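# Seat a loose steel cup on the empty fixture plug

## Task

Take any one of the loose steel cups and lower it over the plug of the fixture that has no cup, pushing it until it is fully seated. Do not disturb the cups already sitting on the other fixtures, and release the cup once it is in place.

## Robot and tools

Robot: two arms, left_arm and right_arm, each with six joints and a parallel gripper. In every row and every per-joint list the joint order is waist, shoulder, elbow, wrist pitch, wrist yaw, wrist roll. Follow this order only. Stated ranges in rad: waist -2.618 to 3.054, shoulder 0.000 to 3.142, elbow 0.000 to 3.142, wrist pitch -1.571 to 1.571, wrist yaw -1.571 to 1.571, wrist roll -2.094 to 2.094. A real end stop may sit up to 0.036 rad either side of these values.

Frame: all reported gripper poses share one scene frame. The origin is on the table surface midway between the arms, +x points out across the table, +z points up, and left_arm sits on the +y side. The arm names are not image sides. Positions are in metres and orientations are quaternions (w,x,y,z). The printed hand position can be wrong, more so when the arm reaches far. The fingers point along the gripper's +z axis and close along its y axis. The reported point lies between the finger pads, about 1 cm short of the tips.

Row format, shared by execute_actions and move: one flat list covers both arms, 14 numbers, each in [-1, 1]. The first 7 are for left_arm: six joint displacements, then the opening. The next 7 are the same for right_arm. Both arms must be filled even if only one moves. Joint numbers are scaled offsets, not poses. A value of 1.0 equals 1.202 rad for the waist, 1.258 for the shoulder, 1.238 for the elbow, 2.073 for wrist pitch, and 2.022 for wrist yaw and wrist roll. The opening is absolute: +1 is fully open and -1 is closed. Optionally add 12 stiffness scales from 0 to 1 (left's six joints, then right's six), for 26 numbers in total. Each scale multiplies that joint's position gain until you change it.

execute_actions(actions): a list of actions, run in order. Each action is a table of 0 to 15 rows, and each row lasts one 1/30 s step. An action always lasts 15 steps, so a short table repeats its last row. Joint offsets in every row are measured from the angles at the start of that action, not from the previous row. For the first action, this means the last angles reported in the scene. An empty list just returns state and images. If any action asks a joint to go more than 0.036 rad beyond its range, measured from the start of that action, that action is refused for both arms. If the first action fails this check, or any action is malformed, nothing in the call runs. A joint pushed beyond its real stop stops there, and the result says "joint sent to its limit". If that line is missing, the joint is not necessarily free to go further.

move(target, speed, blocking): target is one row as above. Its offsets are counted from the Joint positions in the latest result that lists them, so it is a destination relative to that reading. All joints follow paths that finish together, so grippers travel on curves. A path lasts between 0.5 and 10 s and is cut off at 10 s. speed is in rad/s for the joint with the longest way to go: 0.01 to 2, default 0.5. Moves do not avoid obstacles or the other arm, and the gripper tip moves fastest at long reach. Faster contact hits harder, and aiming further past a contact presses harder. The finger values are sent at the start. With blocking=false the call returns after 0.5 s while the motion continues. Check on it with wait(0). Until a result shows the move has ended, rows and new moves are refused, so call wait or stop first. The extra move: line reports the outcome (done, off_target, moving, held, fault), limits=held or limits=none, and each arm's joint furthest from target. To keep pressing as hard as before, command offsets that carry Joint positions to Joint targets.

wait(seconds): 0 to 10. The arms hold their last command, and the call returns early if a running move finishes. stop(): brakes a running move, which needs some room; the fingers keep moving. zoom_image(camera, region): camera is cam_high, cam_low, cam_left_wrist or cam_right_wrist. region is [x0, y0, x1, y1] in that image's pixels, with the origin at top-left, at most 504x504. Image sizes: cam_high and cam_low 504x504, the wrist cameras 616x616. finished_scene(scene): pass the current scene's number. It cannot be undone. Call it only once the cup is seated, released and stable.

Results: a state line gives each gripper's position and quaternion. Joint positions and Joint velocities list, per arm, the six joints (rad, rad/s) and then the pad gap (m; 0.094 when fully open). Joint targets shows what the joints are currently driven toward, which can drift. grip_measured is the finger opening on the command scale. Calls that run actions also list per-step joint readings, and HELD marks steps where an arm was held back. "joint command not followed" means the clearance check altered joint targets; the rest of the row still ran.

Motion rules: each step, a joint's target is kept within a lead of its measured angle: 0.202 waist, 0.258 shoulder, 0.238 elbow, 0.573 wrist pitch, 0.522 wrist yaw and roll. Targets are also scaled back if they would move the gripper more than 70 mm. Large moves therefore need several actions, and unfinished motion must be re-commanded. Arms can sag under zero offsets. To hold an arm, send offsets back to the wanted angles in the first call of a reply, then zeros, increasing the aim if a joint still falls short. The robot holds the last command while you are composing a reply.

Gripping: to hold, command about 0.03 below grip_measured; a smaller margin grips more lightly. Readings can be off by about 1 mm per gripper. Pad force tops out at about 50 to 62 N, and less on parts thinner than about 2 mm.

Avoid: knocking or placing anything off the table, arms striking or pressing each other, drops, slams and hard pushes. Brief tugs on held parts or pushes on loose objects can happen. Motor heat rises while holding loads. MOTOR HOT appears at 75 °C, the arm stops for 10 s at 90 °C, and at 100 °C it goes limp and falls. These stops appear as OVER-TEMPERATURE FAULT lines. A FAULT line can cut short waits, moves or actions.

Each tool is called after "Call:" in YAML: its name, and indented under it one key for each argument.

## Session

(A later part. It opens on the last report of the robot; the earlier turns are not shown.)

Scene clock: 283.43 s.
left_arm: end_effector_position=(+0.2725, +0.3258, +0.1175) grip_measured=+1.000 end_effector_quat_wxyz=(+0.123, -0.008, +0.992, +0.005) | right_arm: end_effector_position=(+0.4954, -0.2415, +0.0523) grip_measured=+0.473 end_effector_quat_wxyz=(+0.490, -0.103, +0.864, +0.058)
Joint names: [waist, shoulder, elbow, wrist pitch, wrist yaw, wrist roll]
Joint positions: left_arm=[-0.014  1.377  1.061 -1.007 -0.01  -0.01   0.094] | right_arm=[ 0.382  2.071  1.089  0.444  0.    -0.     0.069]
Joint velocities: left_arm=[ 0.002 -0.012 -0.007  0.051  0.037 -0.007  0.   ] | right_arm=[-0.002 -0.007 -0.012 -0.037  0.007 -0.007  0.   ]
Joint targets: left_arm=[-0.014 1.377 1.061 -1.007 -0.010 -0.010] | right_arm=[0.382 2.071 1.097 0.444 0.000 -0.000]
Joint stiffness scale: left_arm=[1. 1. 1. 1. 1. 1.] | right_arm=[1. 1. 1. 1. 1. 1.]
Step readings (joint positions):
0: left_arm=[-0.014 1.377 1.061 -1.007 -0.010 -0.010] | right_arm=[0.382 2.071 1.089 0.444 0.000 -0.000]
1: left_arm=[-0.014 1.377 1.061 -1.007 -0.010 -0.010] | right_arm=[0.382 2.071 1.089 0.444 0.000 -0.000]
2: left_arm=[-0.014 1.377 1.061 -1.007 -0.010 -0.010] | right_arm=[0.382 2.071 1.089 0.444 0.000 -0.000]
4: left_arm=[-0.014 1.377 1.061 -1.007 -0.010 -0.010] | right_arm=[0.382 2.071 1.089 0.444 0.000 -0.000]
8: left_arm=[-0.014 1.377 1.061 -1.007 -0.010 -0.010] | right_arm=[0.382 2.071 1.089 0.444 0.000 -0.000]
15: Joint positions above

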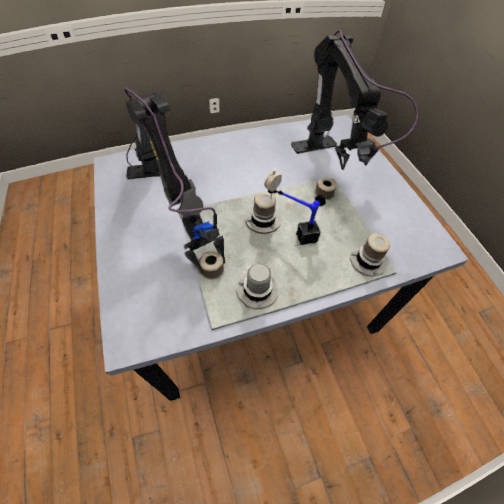

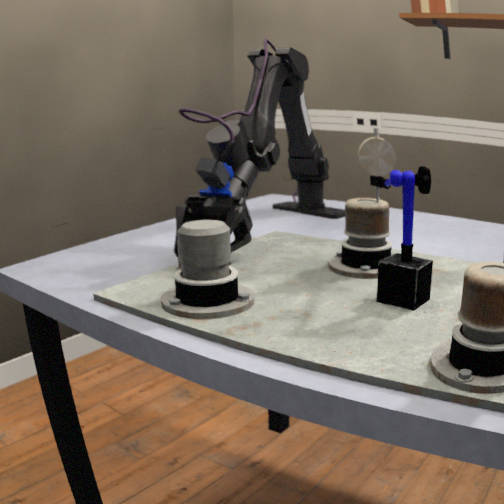

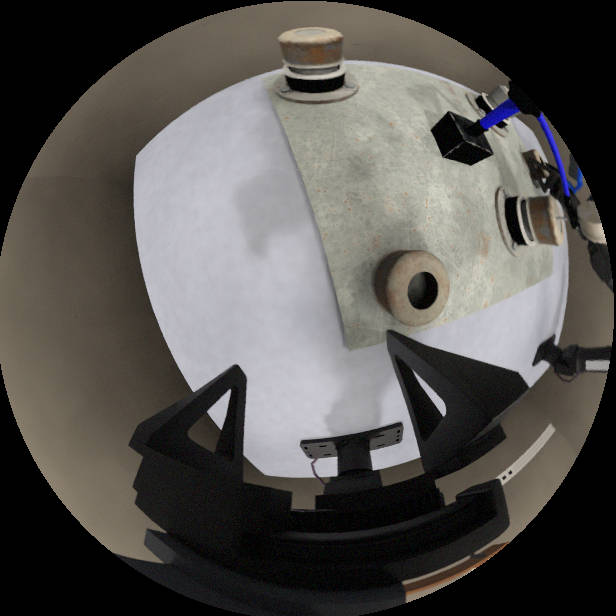

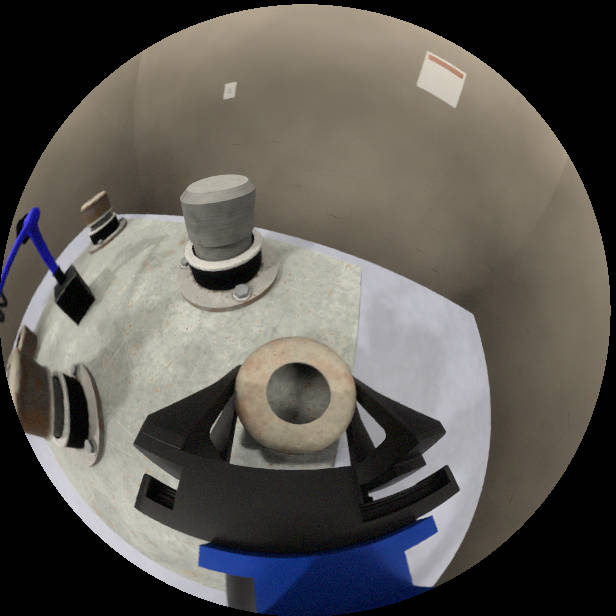

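Call:
move:
  target: [0, 0, 0, 0, 0, 0, 1, 0.0498, -0.0440, 0.4426, -0.2688, 0, 0, 0.435]
  speed: 0.45

Scene clock: 326.60 s.
left_arm: end_effector_position=(+0.2725, +0.3258, +0.1175) grip_measured=+1.000 end_effector_quat_wxyz=(+0.123, -0.008, +0.992, +0.005) | right_arm: end_effector_position=(+0.5345, -0.1999, +0.1561) grip_measured=+0.471 end_effector_quat_wxyz=(+0.460, -0.128, +0.876, +0.067)
Joint names: [waist, shoulder, elbow, wrist pitch, wrist yaw, wrist roll]
Joint positions: left_arm=[-0.014  1.377  1.061 -1.007 -0.01  -0.01   0.094] | right_arm=[ 0.435  2.059  1.601 -0.147  0.    -0.     0.069]
Joint velocities: left_arm=[-0.002 -0.012 -0.002  0.007 -0.007 -0.066  0.   ] | right_arm=[-0.012 -0.002 -0.012 -0.022  0.007  0.022 -0.001]
Joint targets: left_arm=[-0.014 1.377 1.061 -1.007 -0.010 -0.010] | right_arm=[0.442 2.016 1.637 -0.114 0.000 -0.000]
Joint stiffness scale: left_arm=[1. 1. 1. 1. 1. 1.] | right_arm=[1. 1. 1. 1. 1. 1.]
move: off_target (right_arm); limits=none; left_arm: farthest joint: the waist, 0.000 radians from its target (0.000 radians at the start); right_arm: farthest joint: the shoulder, 0.043 radians from its target (0.055 radians at the start)

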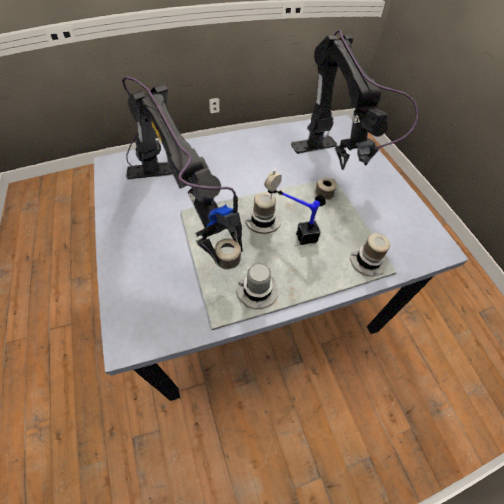

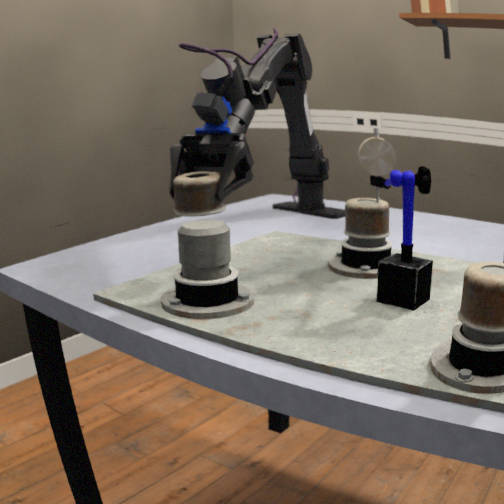

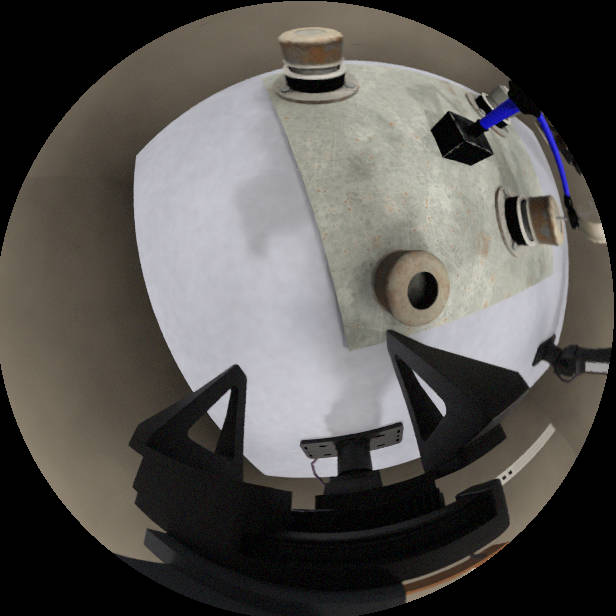

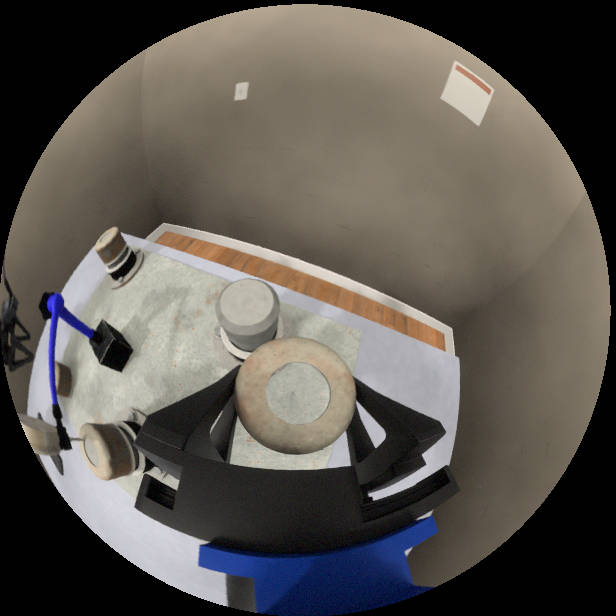

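Call:
execute_actions:
  actions:
    - [[0,0,0,0,0,0,1,0.0062,-0.0328,0.0315,0.0155,0,0,0.435],[0,0,0,0,0,0,1,0.0073,-0.0288,0.0387,0.0144,0,0,0.435],[0,0,0,0,0,0,1,0.0091,-0.0223,0.0501,0.0125,0,0,0.435],[0,0,0,0,0,0,1,0.0114,-0.0137,0.0652,0.0101,0,0,0.435],[0,0,0,0,0,0,1,0.0141,-0.0037,0.0830,0.0072,0,0,0.435],[0,0,0,0,0,0,1,0.0172,0.0074,0.1026,0.0040,0,0,0.435],[0,0,0,0,0,0,1,0.0203,0.0188,0.1228,0.0008,0,0,0.435],[0,0,0,0,0,0,1,0.0233,0.0299,0.1423,-0.0024,0,0,0.435],[0,0,0,0,0,0,1,0.0260,0.0400,0.1602,-0.0053,0,0,0.435],[0,0,0,0,0,0,1,0.0284,0.0485,0.1753,-0.0077,0,0,0.435],[0,0,0,0,0,0,1,0.0301,0.0550,0.1867,-0.0095,0,0,0.435],[0,0,0,0,0,0,1,0.0312,0.0590,0.1939,-0.0107,0,0,0.435],[0,0,0,0,0,0,1,0.0316,0.0604,0.1963,-0.0111,0,0,0.435]]

Scene clock: 363.50 s.
left_arm: end_effector_position=(+0.2725, +0.3258, +0.1175) grip_measured=+1.000 end_effector_quat_wxyz=(+0.123, -0.008, +0.992, +0.005) | right_arm: end_effector_position=(+0.5610, -0.1704, +0.1990) grip_measured=+0.471 end_effector_quat_wxyz=(+0.499, -0.138, +0.852, +0.081)
Joint names: [waist, shoulder, elbow, wrist pitch, wrist yaw, wrist roll]
Joint positions: left_arm=[-0.014  1.377  1.061 -1.007 -0.01  -0.01   0.094] | right_arm=[ 0.468  2.132  1.807 -0.186  0.    -0.     0.069]
Joint velocities: left_arm=[ 0.012 -0.012 -0.007  0.022  0.037 -0.007  0.   ] | right_arm=[ 0.056  0.027  0.037 -0.051  0.022  0.022 -0.   ]
Joint targets: left_arm=[-0.014 1.377 1.061 -1.007 -0.010 -0.010] | right_arm=[0.473 2.134 1.844 -0.170 0.000 -0.000]
Joint stiffness scale: left_arm=[1. 1. 1. 1. 1. 1.] | right_arm=[1. 1. 1. 1. 1. 1.]
Step readings (joint positions):
0: left_arm=[-0.014 1.377 1.061 -1.007 -0.010 -0.010] | right_arm=[0.435 2.059 1.601 -0.147 0.000 -0.000]
1: left_arm=[-0.014 1.377 1.061 -1.007 -0.010 -0.010] | right_arm=[0.435 2.059 1.601 -0.147 0.000 -0.000]
2: left_arm=[-0.014 1.377 1.061 -1.007 -0.010 -0.010] | right_arm=[0.435 2.059 1.601 -0.148 0.000 -0.000]
4: left_arm=[-0.014 1.377 1.061 -1.007 -0.010 -0.010] | right_arm=[0.435 2.059 1.612 -0.160 0.000 -0.000]
8: left_arm=[-0.014 1.377 1.061 -1.007 -0.010 -0.010] | right_arm=[0.443 2.084 1.694 -0.184 0.000 -0.000]
15: Joint positions above

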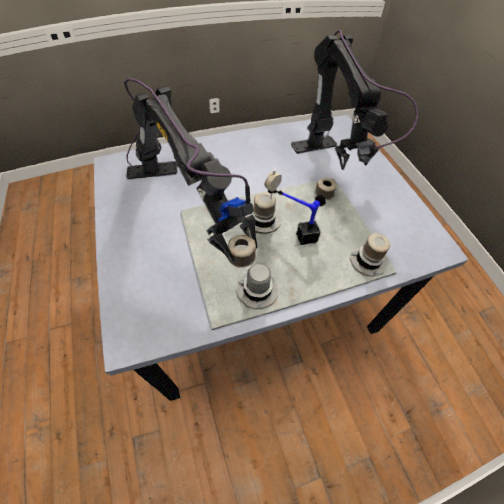

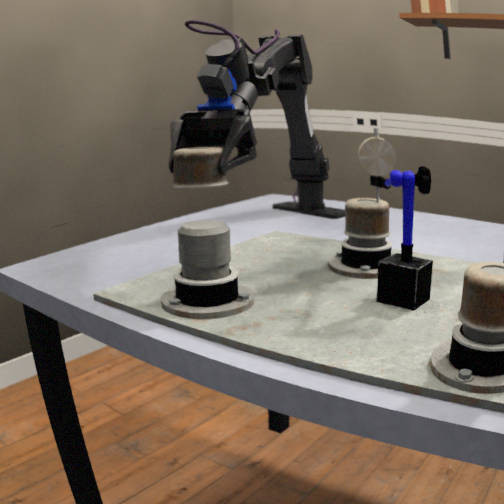

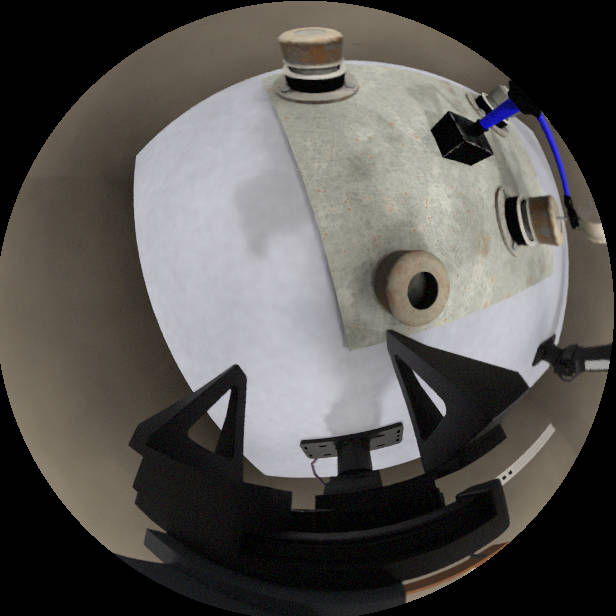

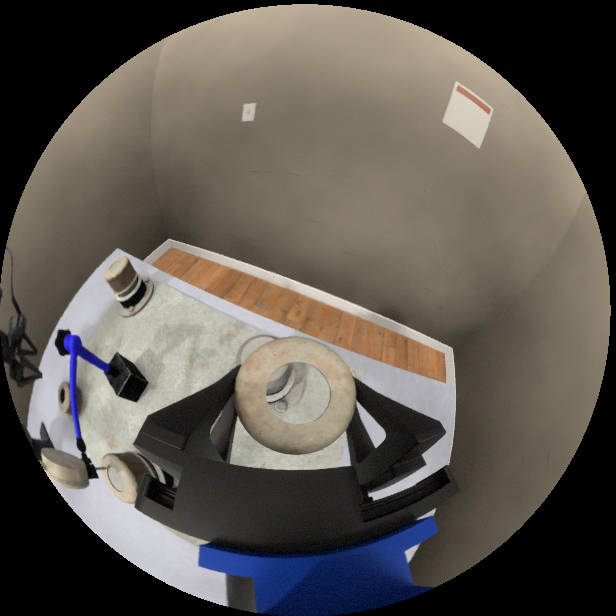

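Call:
execute_actions:
  actions: []

Call:
zoom_image:
  camera: "cam_right_wrist"
  region: [200, 300, 400, 480]

Call:
zoom_image:
  camera: "cam_high"
  region: [190, 200, 310, 320]

Call:
zoom_image:
  camera: "cam_low"
  region: [120, 100, 320, 330]

Scene clock: 367.23 s.
left_arm: end_effector_position=(+0.2725, +0.3258, +0.1175) grip_measured=+1.000 end_effector_quat_wxyz=(+0.123, -0.008, +0.992, +0.005) | right_arm: end_effector_position=(+0.5591, -0.1698, +0.1867) grip_measured=+0.471 end_effector_quat_wxyz=(+0.484, -0.141, +0.860, +0.079)
Joint names: [waist, shoulder, elbow, wrist pitch, wrist yaw, wrist roll]
Joint positions: left_arm=[-0.014  1.377  1.061 -1.007 -0.01  -0.01   0.094] | right_arm=[ 0.47   2.145  1.807 -0.207  0.    -0.     0.069]
Joint velocities: left_arm=[-0.007 -0.002 -0.012 -0.022 -0.022 -0.037  0.   ] | right_arm=[ 0.002 -0.007  0.007  0.022  0.022  0.051  0.001]
Joint targets: left_arm=[-0.014 1.377 1.061 -1.007 -0.010 -0.010] | right_arm=[0.473 2.134 1.844 -0.170 0.000 -0.000]
Joint stiffness scale: left_arm=[1. 1. 1. 1. 1. 1.] | right_arm=[1. 1. 1. 1. 1. 1.]

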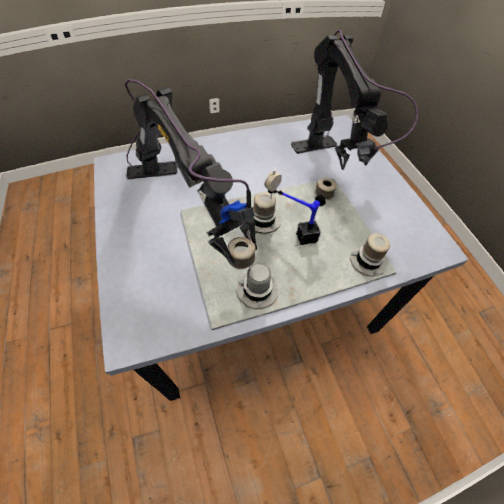

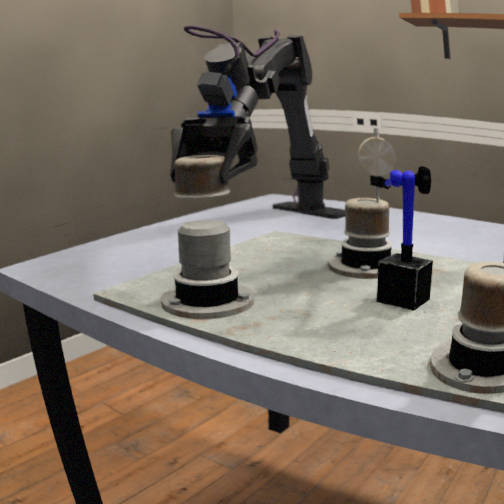

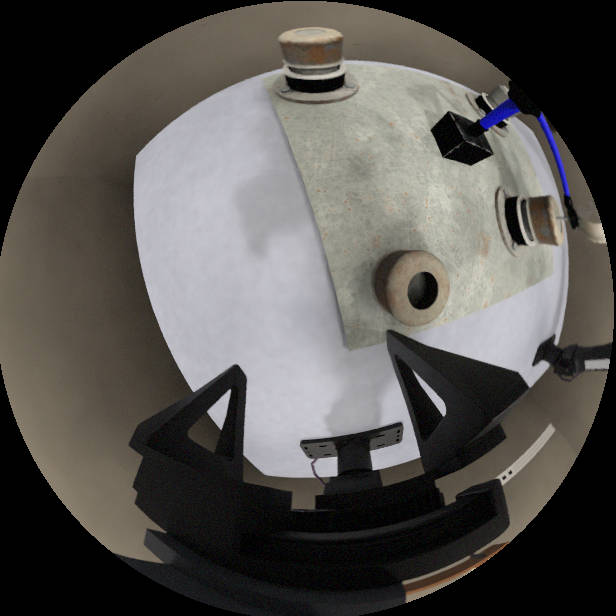

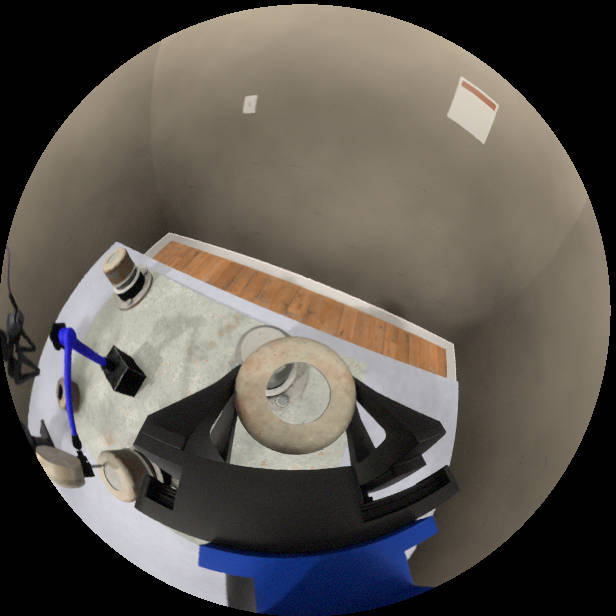

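Region (200, 300, 400, 480) of cam_right_wrist's 616x616 image, scaled by 2.520, with more detail than that image has; it fills the top 454 rows of this view, and the rest is white.

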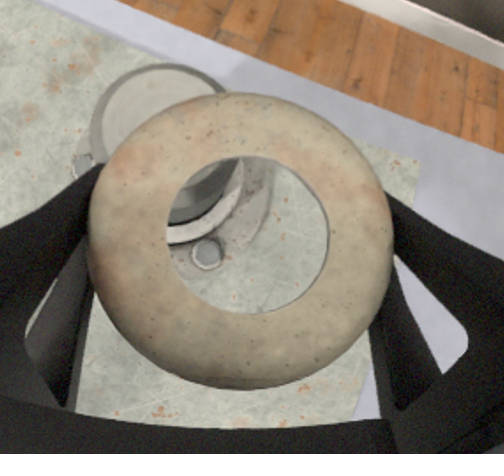

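Region (190, 200, 310, 320) of cam_high's 504x504 image, scaled by 4.200, with more detail than that image has.

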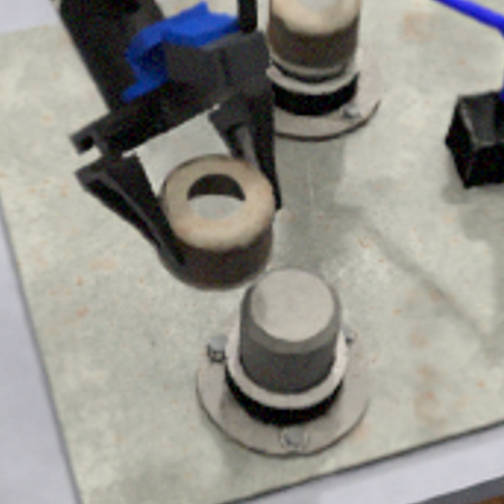

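Region (120, 100, 320, 330) of cam_low's 504x504 image, scaled by 2.191, with more detail than that image has; it fills the left 438 columns of this view, and the rest is white.

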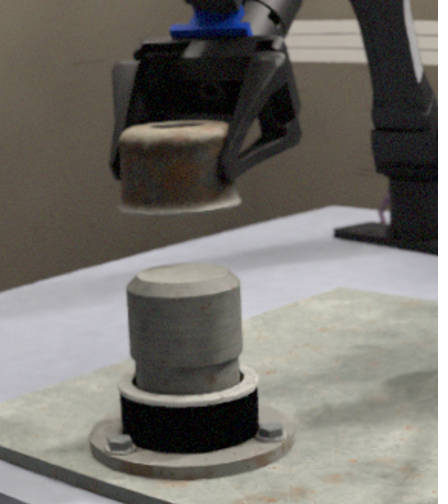

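Call:
execute_actions:
  actions:
    - [[0,0,0,0,0,0,1,0.0030,-0.0071,0.0324,0.0174,0,0,0.435],[0,0,0,0,0,0,1,0.0046,-0.0020,0.0398,0.0162,0,0,0.435],[0,0,0,0,0,0,1,0.0072,0.0061,0.0518,0.0142,0,0,0.435],[0,0,0,0,0,0,1,0.0106,0.0169,0.0678,0.0116,0,0,0.435],[0,0,0,0,0,0,1,0.0148,0.0300,0.0872,0.0084,0,0,0.435],[0,0,0,0,0,0,1,0.0195,0.0448,0.1090,0.0047,0,0,0.435],[0,0,0,0,0,0,1,0.0245,0.0607,0.1324,0.0009,0,0,0.435],[0,0,0,0,0,0,1,0.0296,0.0769,0.1564,-0.0031,0,0,0.435],[0,0,0,0,0,0,1,0.0346,0.0927,0.1798,-0.0070,0,0,0.435],[0,0,0,0,0,0,1,0.0393,0.1075,0.2017,-0.0106,0,0,0.435],[0,0,0,0,0,0,1,0.0435,0.1206,0.2211,-0.0138,0,0,0.435],[0,0,0,0,0,0,1,0.0469,0.1315,0.2371,-0.0164,0,0,0.435],[0,0,0,0,0,0,1,0.0495,0.1396,0.2491,-0.0184,0,0,0.435],[0,0,0,0,0,0,1,0.0510,0.1446,0.2565,-0.0197,0,0,0.435],[0,0,0,0,0,0,1,0.0516,0.1463,0.2590,-0.0201,0,0,0.435]]

Call:
wait:
  seconds: 0.5

Scene clock: 410.47 s.
left_arm: end_effector_position=(+0.2725, +0.3258, +0.1175) grip_measured=+1.000 end_effector_quat_wxyz=(+0.123, -0.008, +0.992, +0.005) | right_arm: end_effector_position=(+0.5882, -0.1226, +0.1844) grip_measured=+0.471 end_effector_quat_wxyz=(+0.496, -0.162, +0.848, +0.094)
Joint names: [waist, shoulder, elbow, wrist pitch, wrist yaw, wrist roll]
Joint positions: left_arm=[-0.014  1.377  1.061 -1.007 -0.01  -0.01   0.094] | right_arm=[ 0.523  2.33   2.075 -0.257  0.    -0.     0.069]
Joint velocities: left_arm=[-0.012 -0.007 -0.002 -0.051 -0.066 -0.066  0.   ] | right_arm=[ 0.164  0.261  0.232 -0.139  0.037  0.066 -0.   ]
Joint targets: left_arm=[-0.014 1.377 1.061 -1.007 -0.010 -0.010] | right_arm=[0.532 2.329 2.128 -0.249 0.000 -0.000]
Joint stiffness scale: left_arm=[1. 1. 1. 1. 1. 1.] | right_arm=[1. 1. 1. 1. 1. 1.]
Step readings (joint positions):
0: left_arm=[-0.014 1.377 1.061 -1.007 -0.010 -0.010] | right_arm=[0.470 2.145 1.807 -0.207 0.000 -0.000]
1: left_arm=[-0.014 1.377 1.061 -1.007 -0.010 -0.010] | right_arm=[0.470 2.145 1.807 -0.207 0.000 -0.000]
2: left_arm=[-0.014 1.377 1.061 -1.007 -0.010 -0.010] | right_arm=[0.470 2.145 1.807 -0.208 0.000 -0.000]
4: left_arm=[-0.014 1.377 1.061 -1.007 -0.010 -0.010] | right_arm=[0.470 2.154 1.824 -0.217 0.000 -0.000]
8: left_arm=[-0.014 1.377 1.061 -1.007 -0.010 -0.010] | right_arm=[0.478 2.213 1.917 -0.232 0.000 -0.000]
15: Joint positions above

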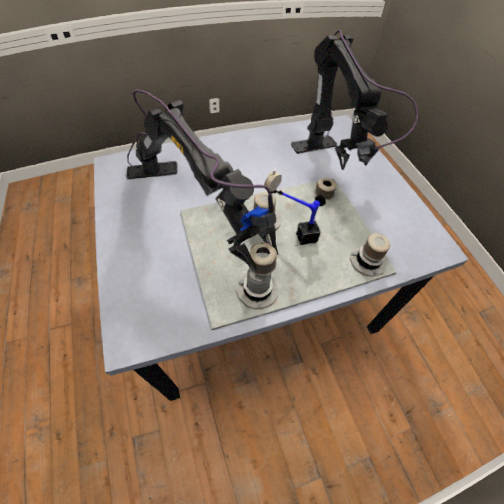

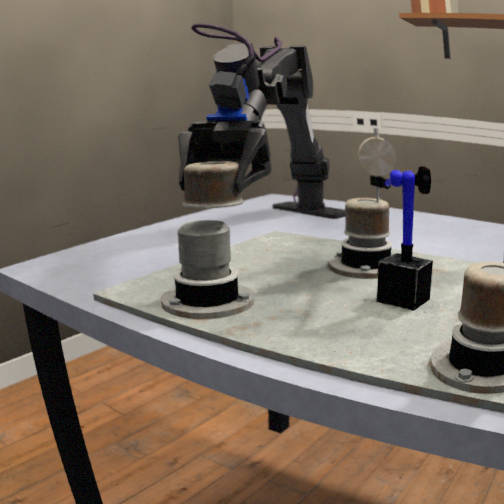

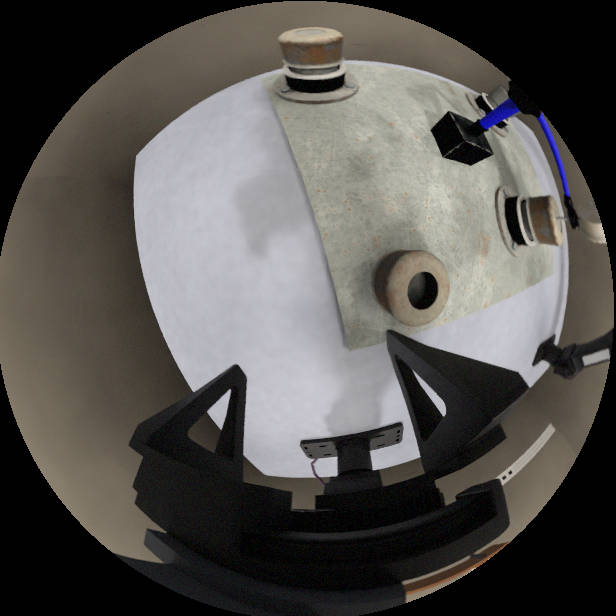

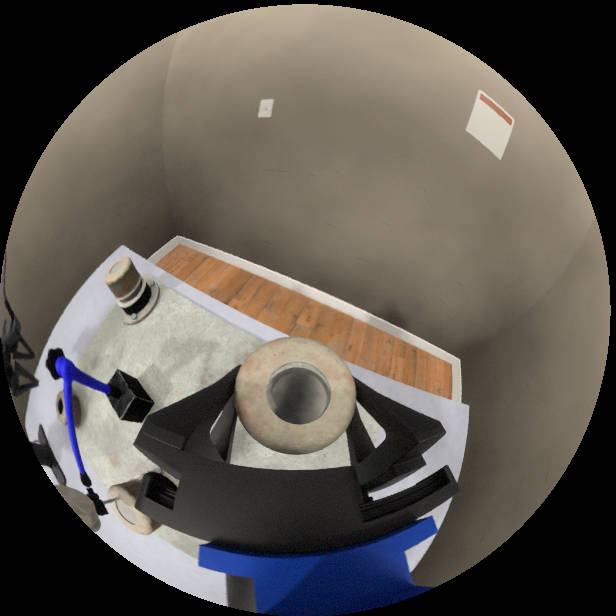

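Scene clock: 410.97 s.
left_arm: end_effector_position=(+0.2725, +0.3258, +0.1175) grip_measured=+1.000 end_effector_quat_wxyz=(+0.123, -0.008, +0.992, +0.005) | right_arm: end_effector_position=(+0.5837, -0.1161, +0.1715) grip_measured=+0.471 end_effector_quat_wxyz=(+0.480, -0.168, +0.856, +0.094)
Joint names: [waist, shoulder, elbow, wrist pitch, wrist yaw, wrist roll]
Joint positions: left_arm=[-0.014  1.377  1.061 -1.007 -0.01  -0.01   0.094] | right_arm=[ 0.534  2.346  2.083 -0.286  0.    -0.     0.069]
Joint velocities: left_arm=[-0.007 -0.007  0.007 -0.037  0.022  0.037  0.   ] | right_arm=[-0.022 -0.012 -0.012  0.007 -0.066  0.022 -0.001]
Joint targets: left_arm=[-0.014 1.377 1.061 -1.007 -0.010 -0.010] | right_arm=[0.532 2.329 2.128 -0.249 0.000 -0.000]
Joint stiffness scale: left_arm=[1. 1. 1. 1. 1. 1.] | right_arm=[1. 1. 1. 1. 1. 1.]
wait: 0.50 s; at rest by 0.40 s

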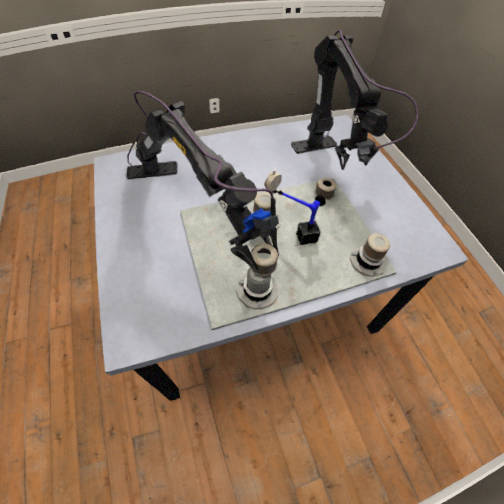

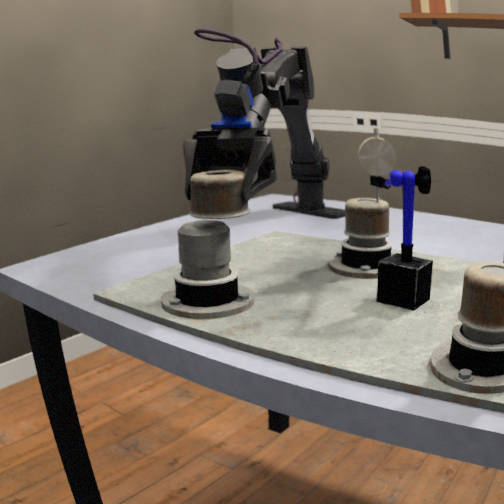

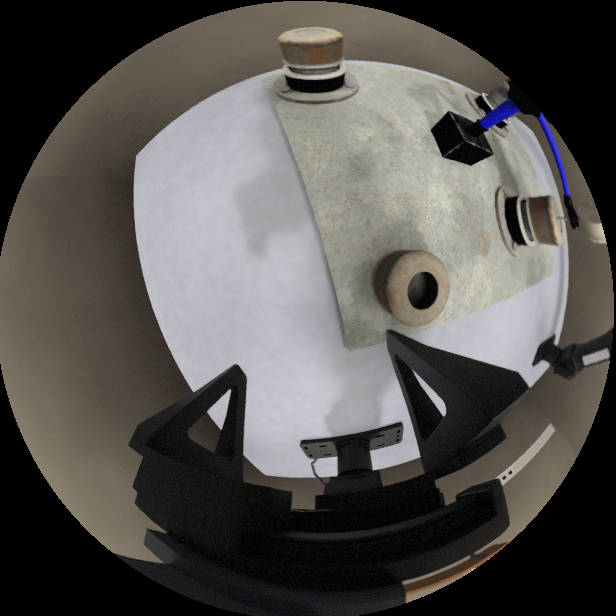

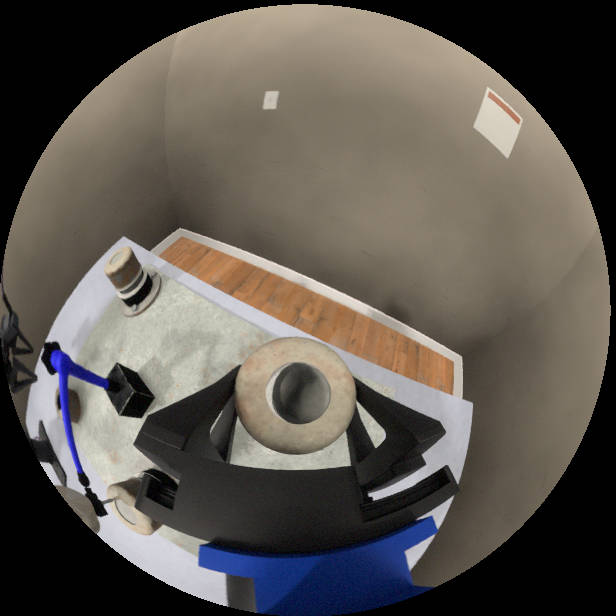

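Call:
zoom_image:
  camera: "cam_right_wrist"
  region: [230, 330, 370, 460]

Call:
zoom_image:
  camera: "cam_high"
  region: [210, 210, 310, 320]

Call:
zoom_image:
  camera: "cam_low"
  region: [140, 130, 300, 330]

Region (230, 330, 370, 460) of cam_right_wrist's 616x616 image, scaled by 3.600, with more detail than that image has; it fills the top 468 rows of this view, and the rest is white.

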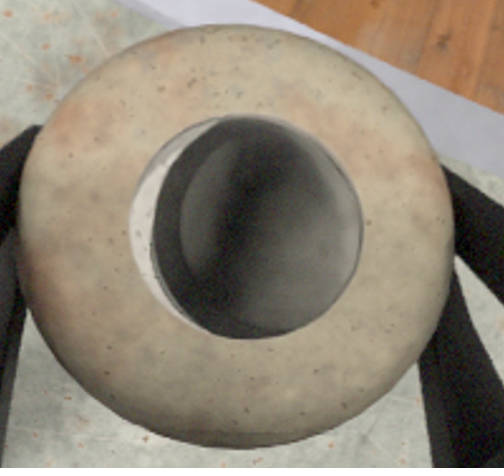

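Region (210, 210, 310, 320) of cam_high's 504x504 image, scaled by 4.582, with more detail than that image has; it fills the left 458 columns of this view, and the rest is white.

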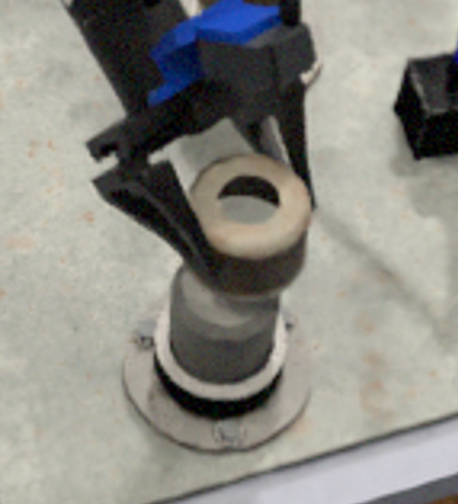

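Region (140, 130, 300, 330) of cam_low's 504x504 image, scaled by 2.520, with more detail than that image has; it fills the left 403 columns of this view, and the rest is white.

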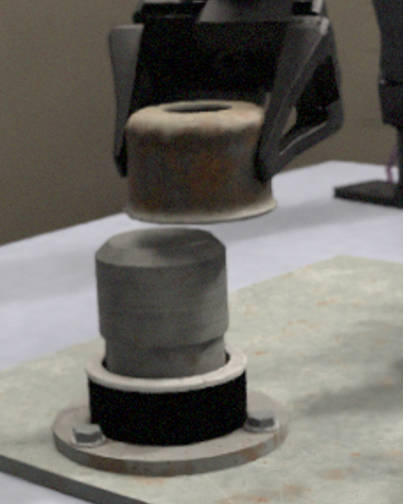

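Call:
execute_actions:
  actions:
    - [[0,0,0,0,0,0,1,-0.0021,-0.0131,0.0369,0.02,0,0,0.435],[0,0,0,0,0,0,1,-0.0033,-0.0119,0.0386,0.0217,0,0,0.435],[0,0,0,0,0,0,1,-0.0053,-0.0099,0.0413,0.0217,0,0,0.435],[0,0,0,0,0,0,1,-0.0078,-0.0074,0.0448,0.0217,0,0,0.435],[0,0,0,0,0,0,1,-0.0108,-0.0044,0.0489,0.0217,0,0,0.435],[0,0,0,0,0,0,1,-0.0139,-0.0012,0.0533,0.0217,0,0,0.435],[0,0,0,0,0,0,1,-0.0171,0.0019,0.0576,0.0217,0,0,0.435],[0,0,0,0,0,0,1,-0.0201,0.0049,0.0617,0.0217,0,0,0.435],[0,0,0,0,0,0,1,-0.0226,0.0075,0.0652,0.0217,0,0,0.435],[0,0,0,0,0,0,1,-0.0246,0.0094,0.0679,0.0217,0,0,0.435],[0,0,0,0,0,0,1,-0.0258,0.0106,0.0696,0.0217,0,0,0.435],[0,0,0,0,0,0,1,-0.0262,0.0111,0.0702,0.0217,0,0,0.435]]

Call:
execute_actions:
  actions: []

Scene clock: 459.70 s.
left_arm: end_effector_position=(+0.2725, +0.3258, +0.1175) grip_measured=+1.000 end_effector_quat_wxyz=(+0.123, -0.008, +0.992, +0.005) | right_arm: end_effector_position=(+0.5968, -0.1300, +0.1791) grip_measured=+0.471 end_effector_quat_wxyz=(+0.491, -0.156, +0.852, +0.090)
Joint names: [waist, shoulder, elbow, wrist pitch, wrist yaw, wrist roll]
Joint positions: left_arm=[-0.014  1.377  1.061 -1.007 -0.01  -0.01   0.094] | right_arm=[ 0.508  2.367  2.129 -0.287  0.    -0.     0.069]
Joint velocities: left_arm=[-0.007 -0.012  0.017  0.022  0.022 -0.022  0.   ] | right_arm=[-0.076  0.007 -0.012 -0.095 -0.081 -0.037  0.   ]
Joint targets: left_arm=[-0.014 1.377 1.061 -1.007 -0.010 -0.010] | right_arm=[0.503 2.360 2.170 -0.241 0.000 -0.000]
Joint stiffness scale: left_arm=[1. 1. 1. 1. 1. 1.] | right_arm=[1. 1. 1. 1. 1. 1.]
Step readings (joint positions):
0: left_arm=[-0.014 1.377 1.061 -1.007 -0.010 -0.010] | right_arm=[0.534 2.346 2.083 -0.286 0.000 -0.000]
1: left_arm=[-0.014 1.377 1.061 -1.007 -0.010 -0.010] | right_arm=[0.534 2.346 2.083 -0.286 0.000 -0.000]
2: left_arm=[-0.014 1.377 1.061 -1.007 -0.010 -0.010] | right_arm=[0.534 2.346 2.083 -0.286 0.000 -0.000]
4: left_arm=[-0.014 1.377 1.061 -1.007 -0.010 -0.010] | right_arm=[0.534 2.347 2.087 -0.287 0.000 -0.000]
8: left_arm=[-0.014 1.377 1.061 -1.007 -0.010 -0.010] | right_arm=[0.530 2.355 2.110 -0.287 0.000 -0.000]
15: Joint positions above

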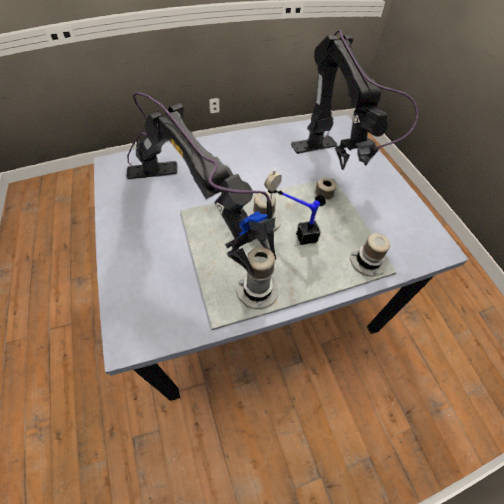

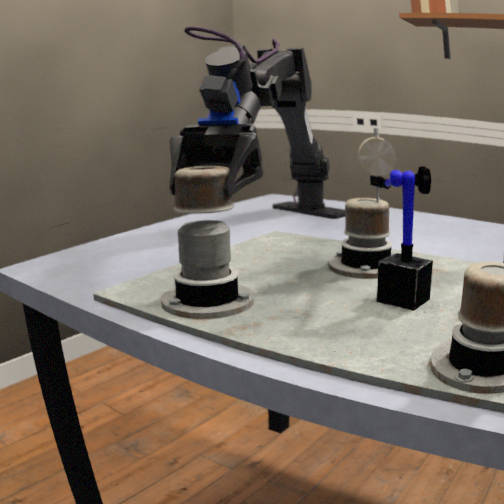

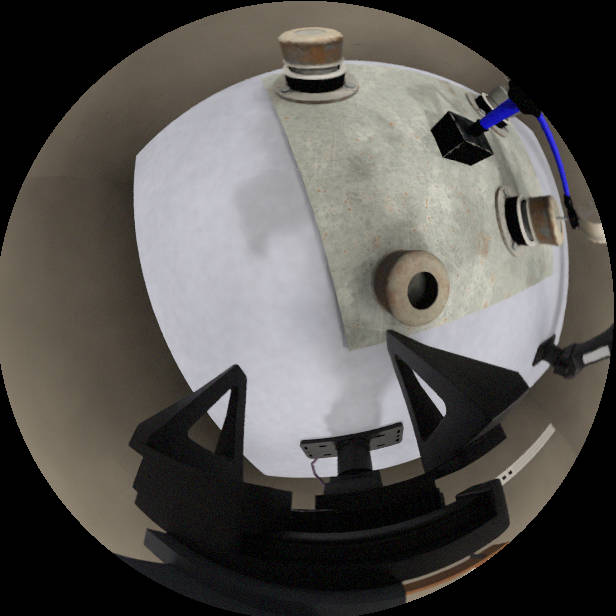

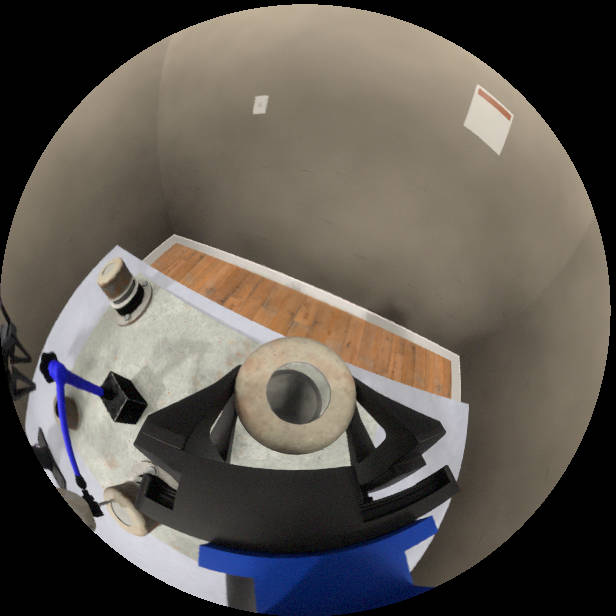

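Scene clock: 459.70 s.
left_arm: end_effector_position=(+0.2725, +0.3258, +0.1175) grip_measured=+1.000 end_effector_quat_wxyz=(+0.123, -0.008, +0.992, +0.005) | right_arm: end_effector_position=(+0.5968, -0.1300, +0.1791) grip_measured=+0.471 end_effector_quat_wxyz=(+0.491, -0.156, +0.852, +0.090)
Joint names: [waist, shoulder, elbow, wrist pitch, wrist yaw, wrist roll]
Joint positions: left_arm=[-0.014  1.377  1.061 -1.007 -0.01  -0.01   0.094] | right_arm=[ 0.508  2.367  2.129 -0.287  0.    -0.     0.069]
Joint velocities: left_arm=[-0.007 -0.012  0.017  0.022  0.022 -0.022  0.   ] | right_arm=[-0.076  0.007 -0.012 -0.095 -0.081 -0.037  0.   ]
Joint targets: left_arm=[-0.014 1.377 1.061 -1.007 -0.010 -0.010] | right_arm=[0.503 2.360 2.170 -0.241 0.000 -0.000]
Joint stiffness scale: left_arm=[1. 1. 1. 1. 1. 1.] | right_arm=[1. 1. 1. 1. 1. 1.]

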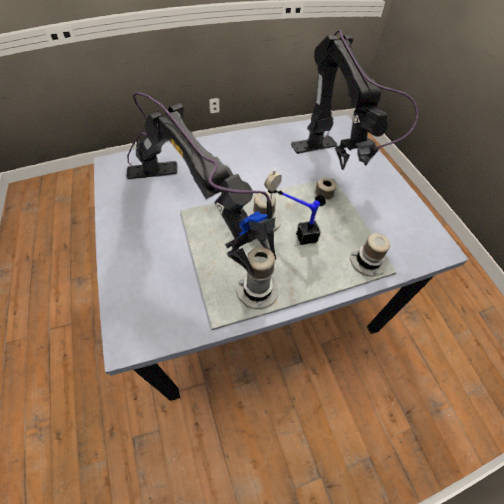

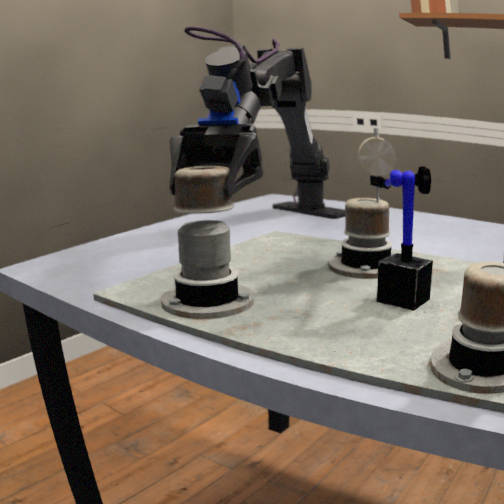

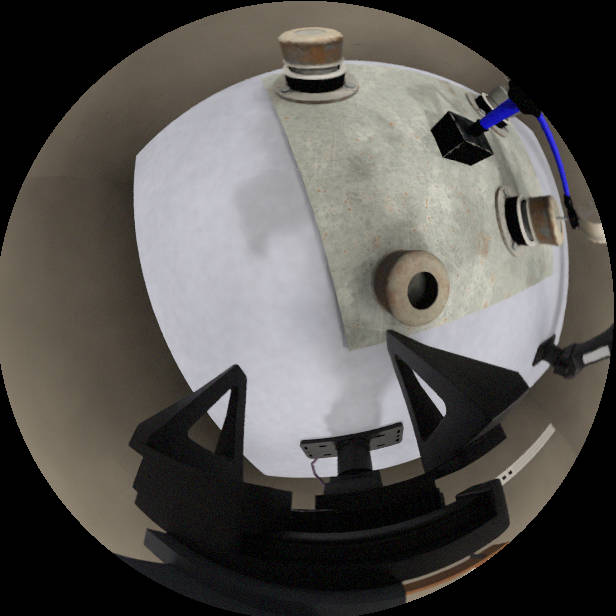

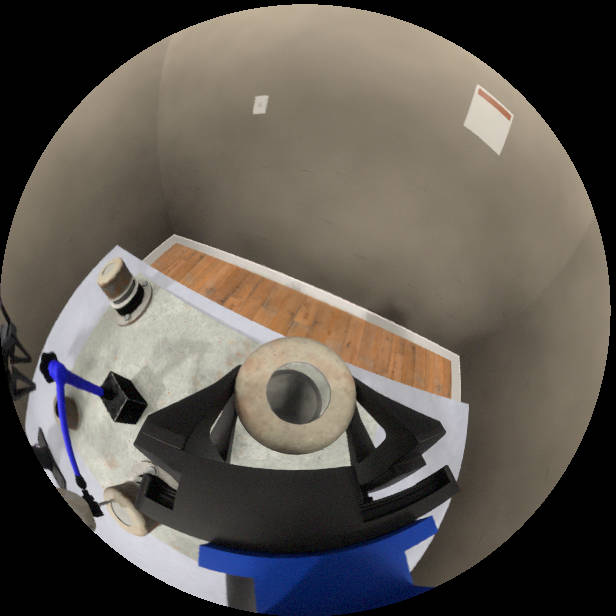

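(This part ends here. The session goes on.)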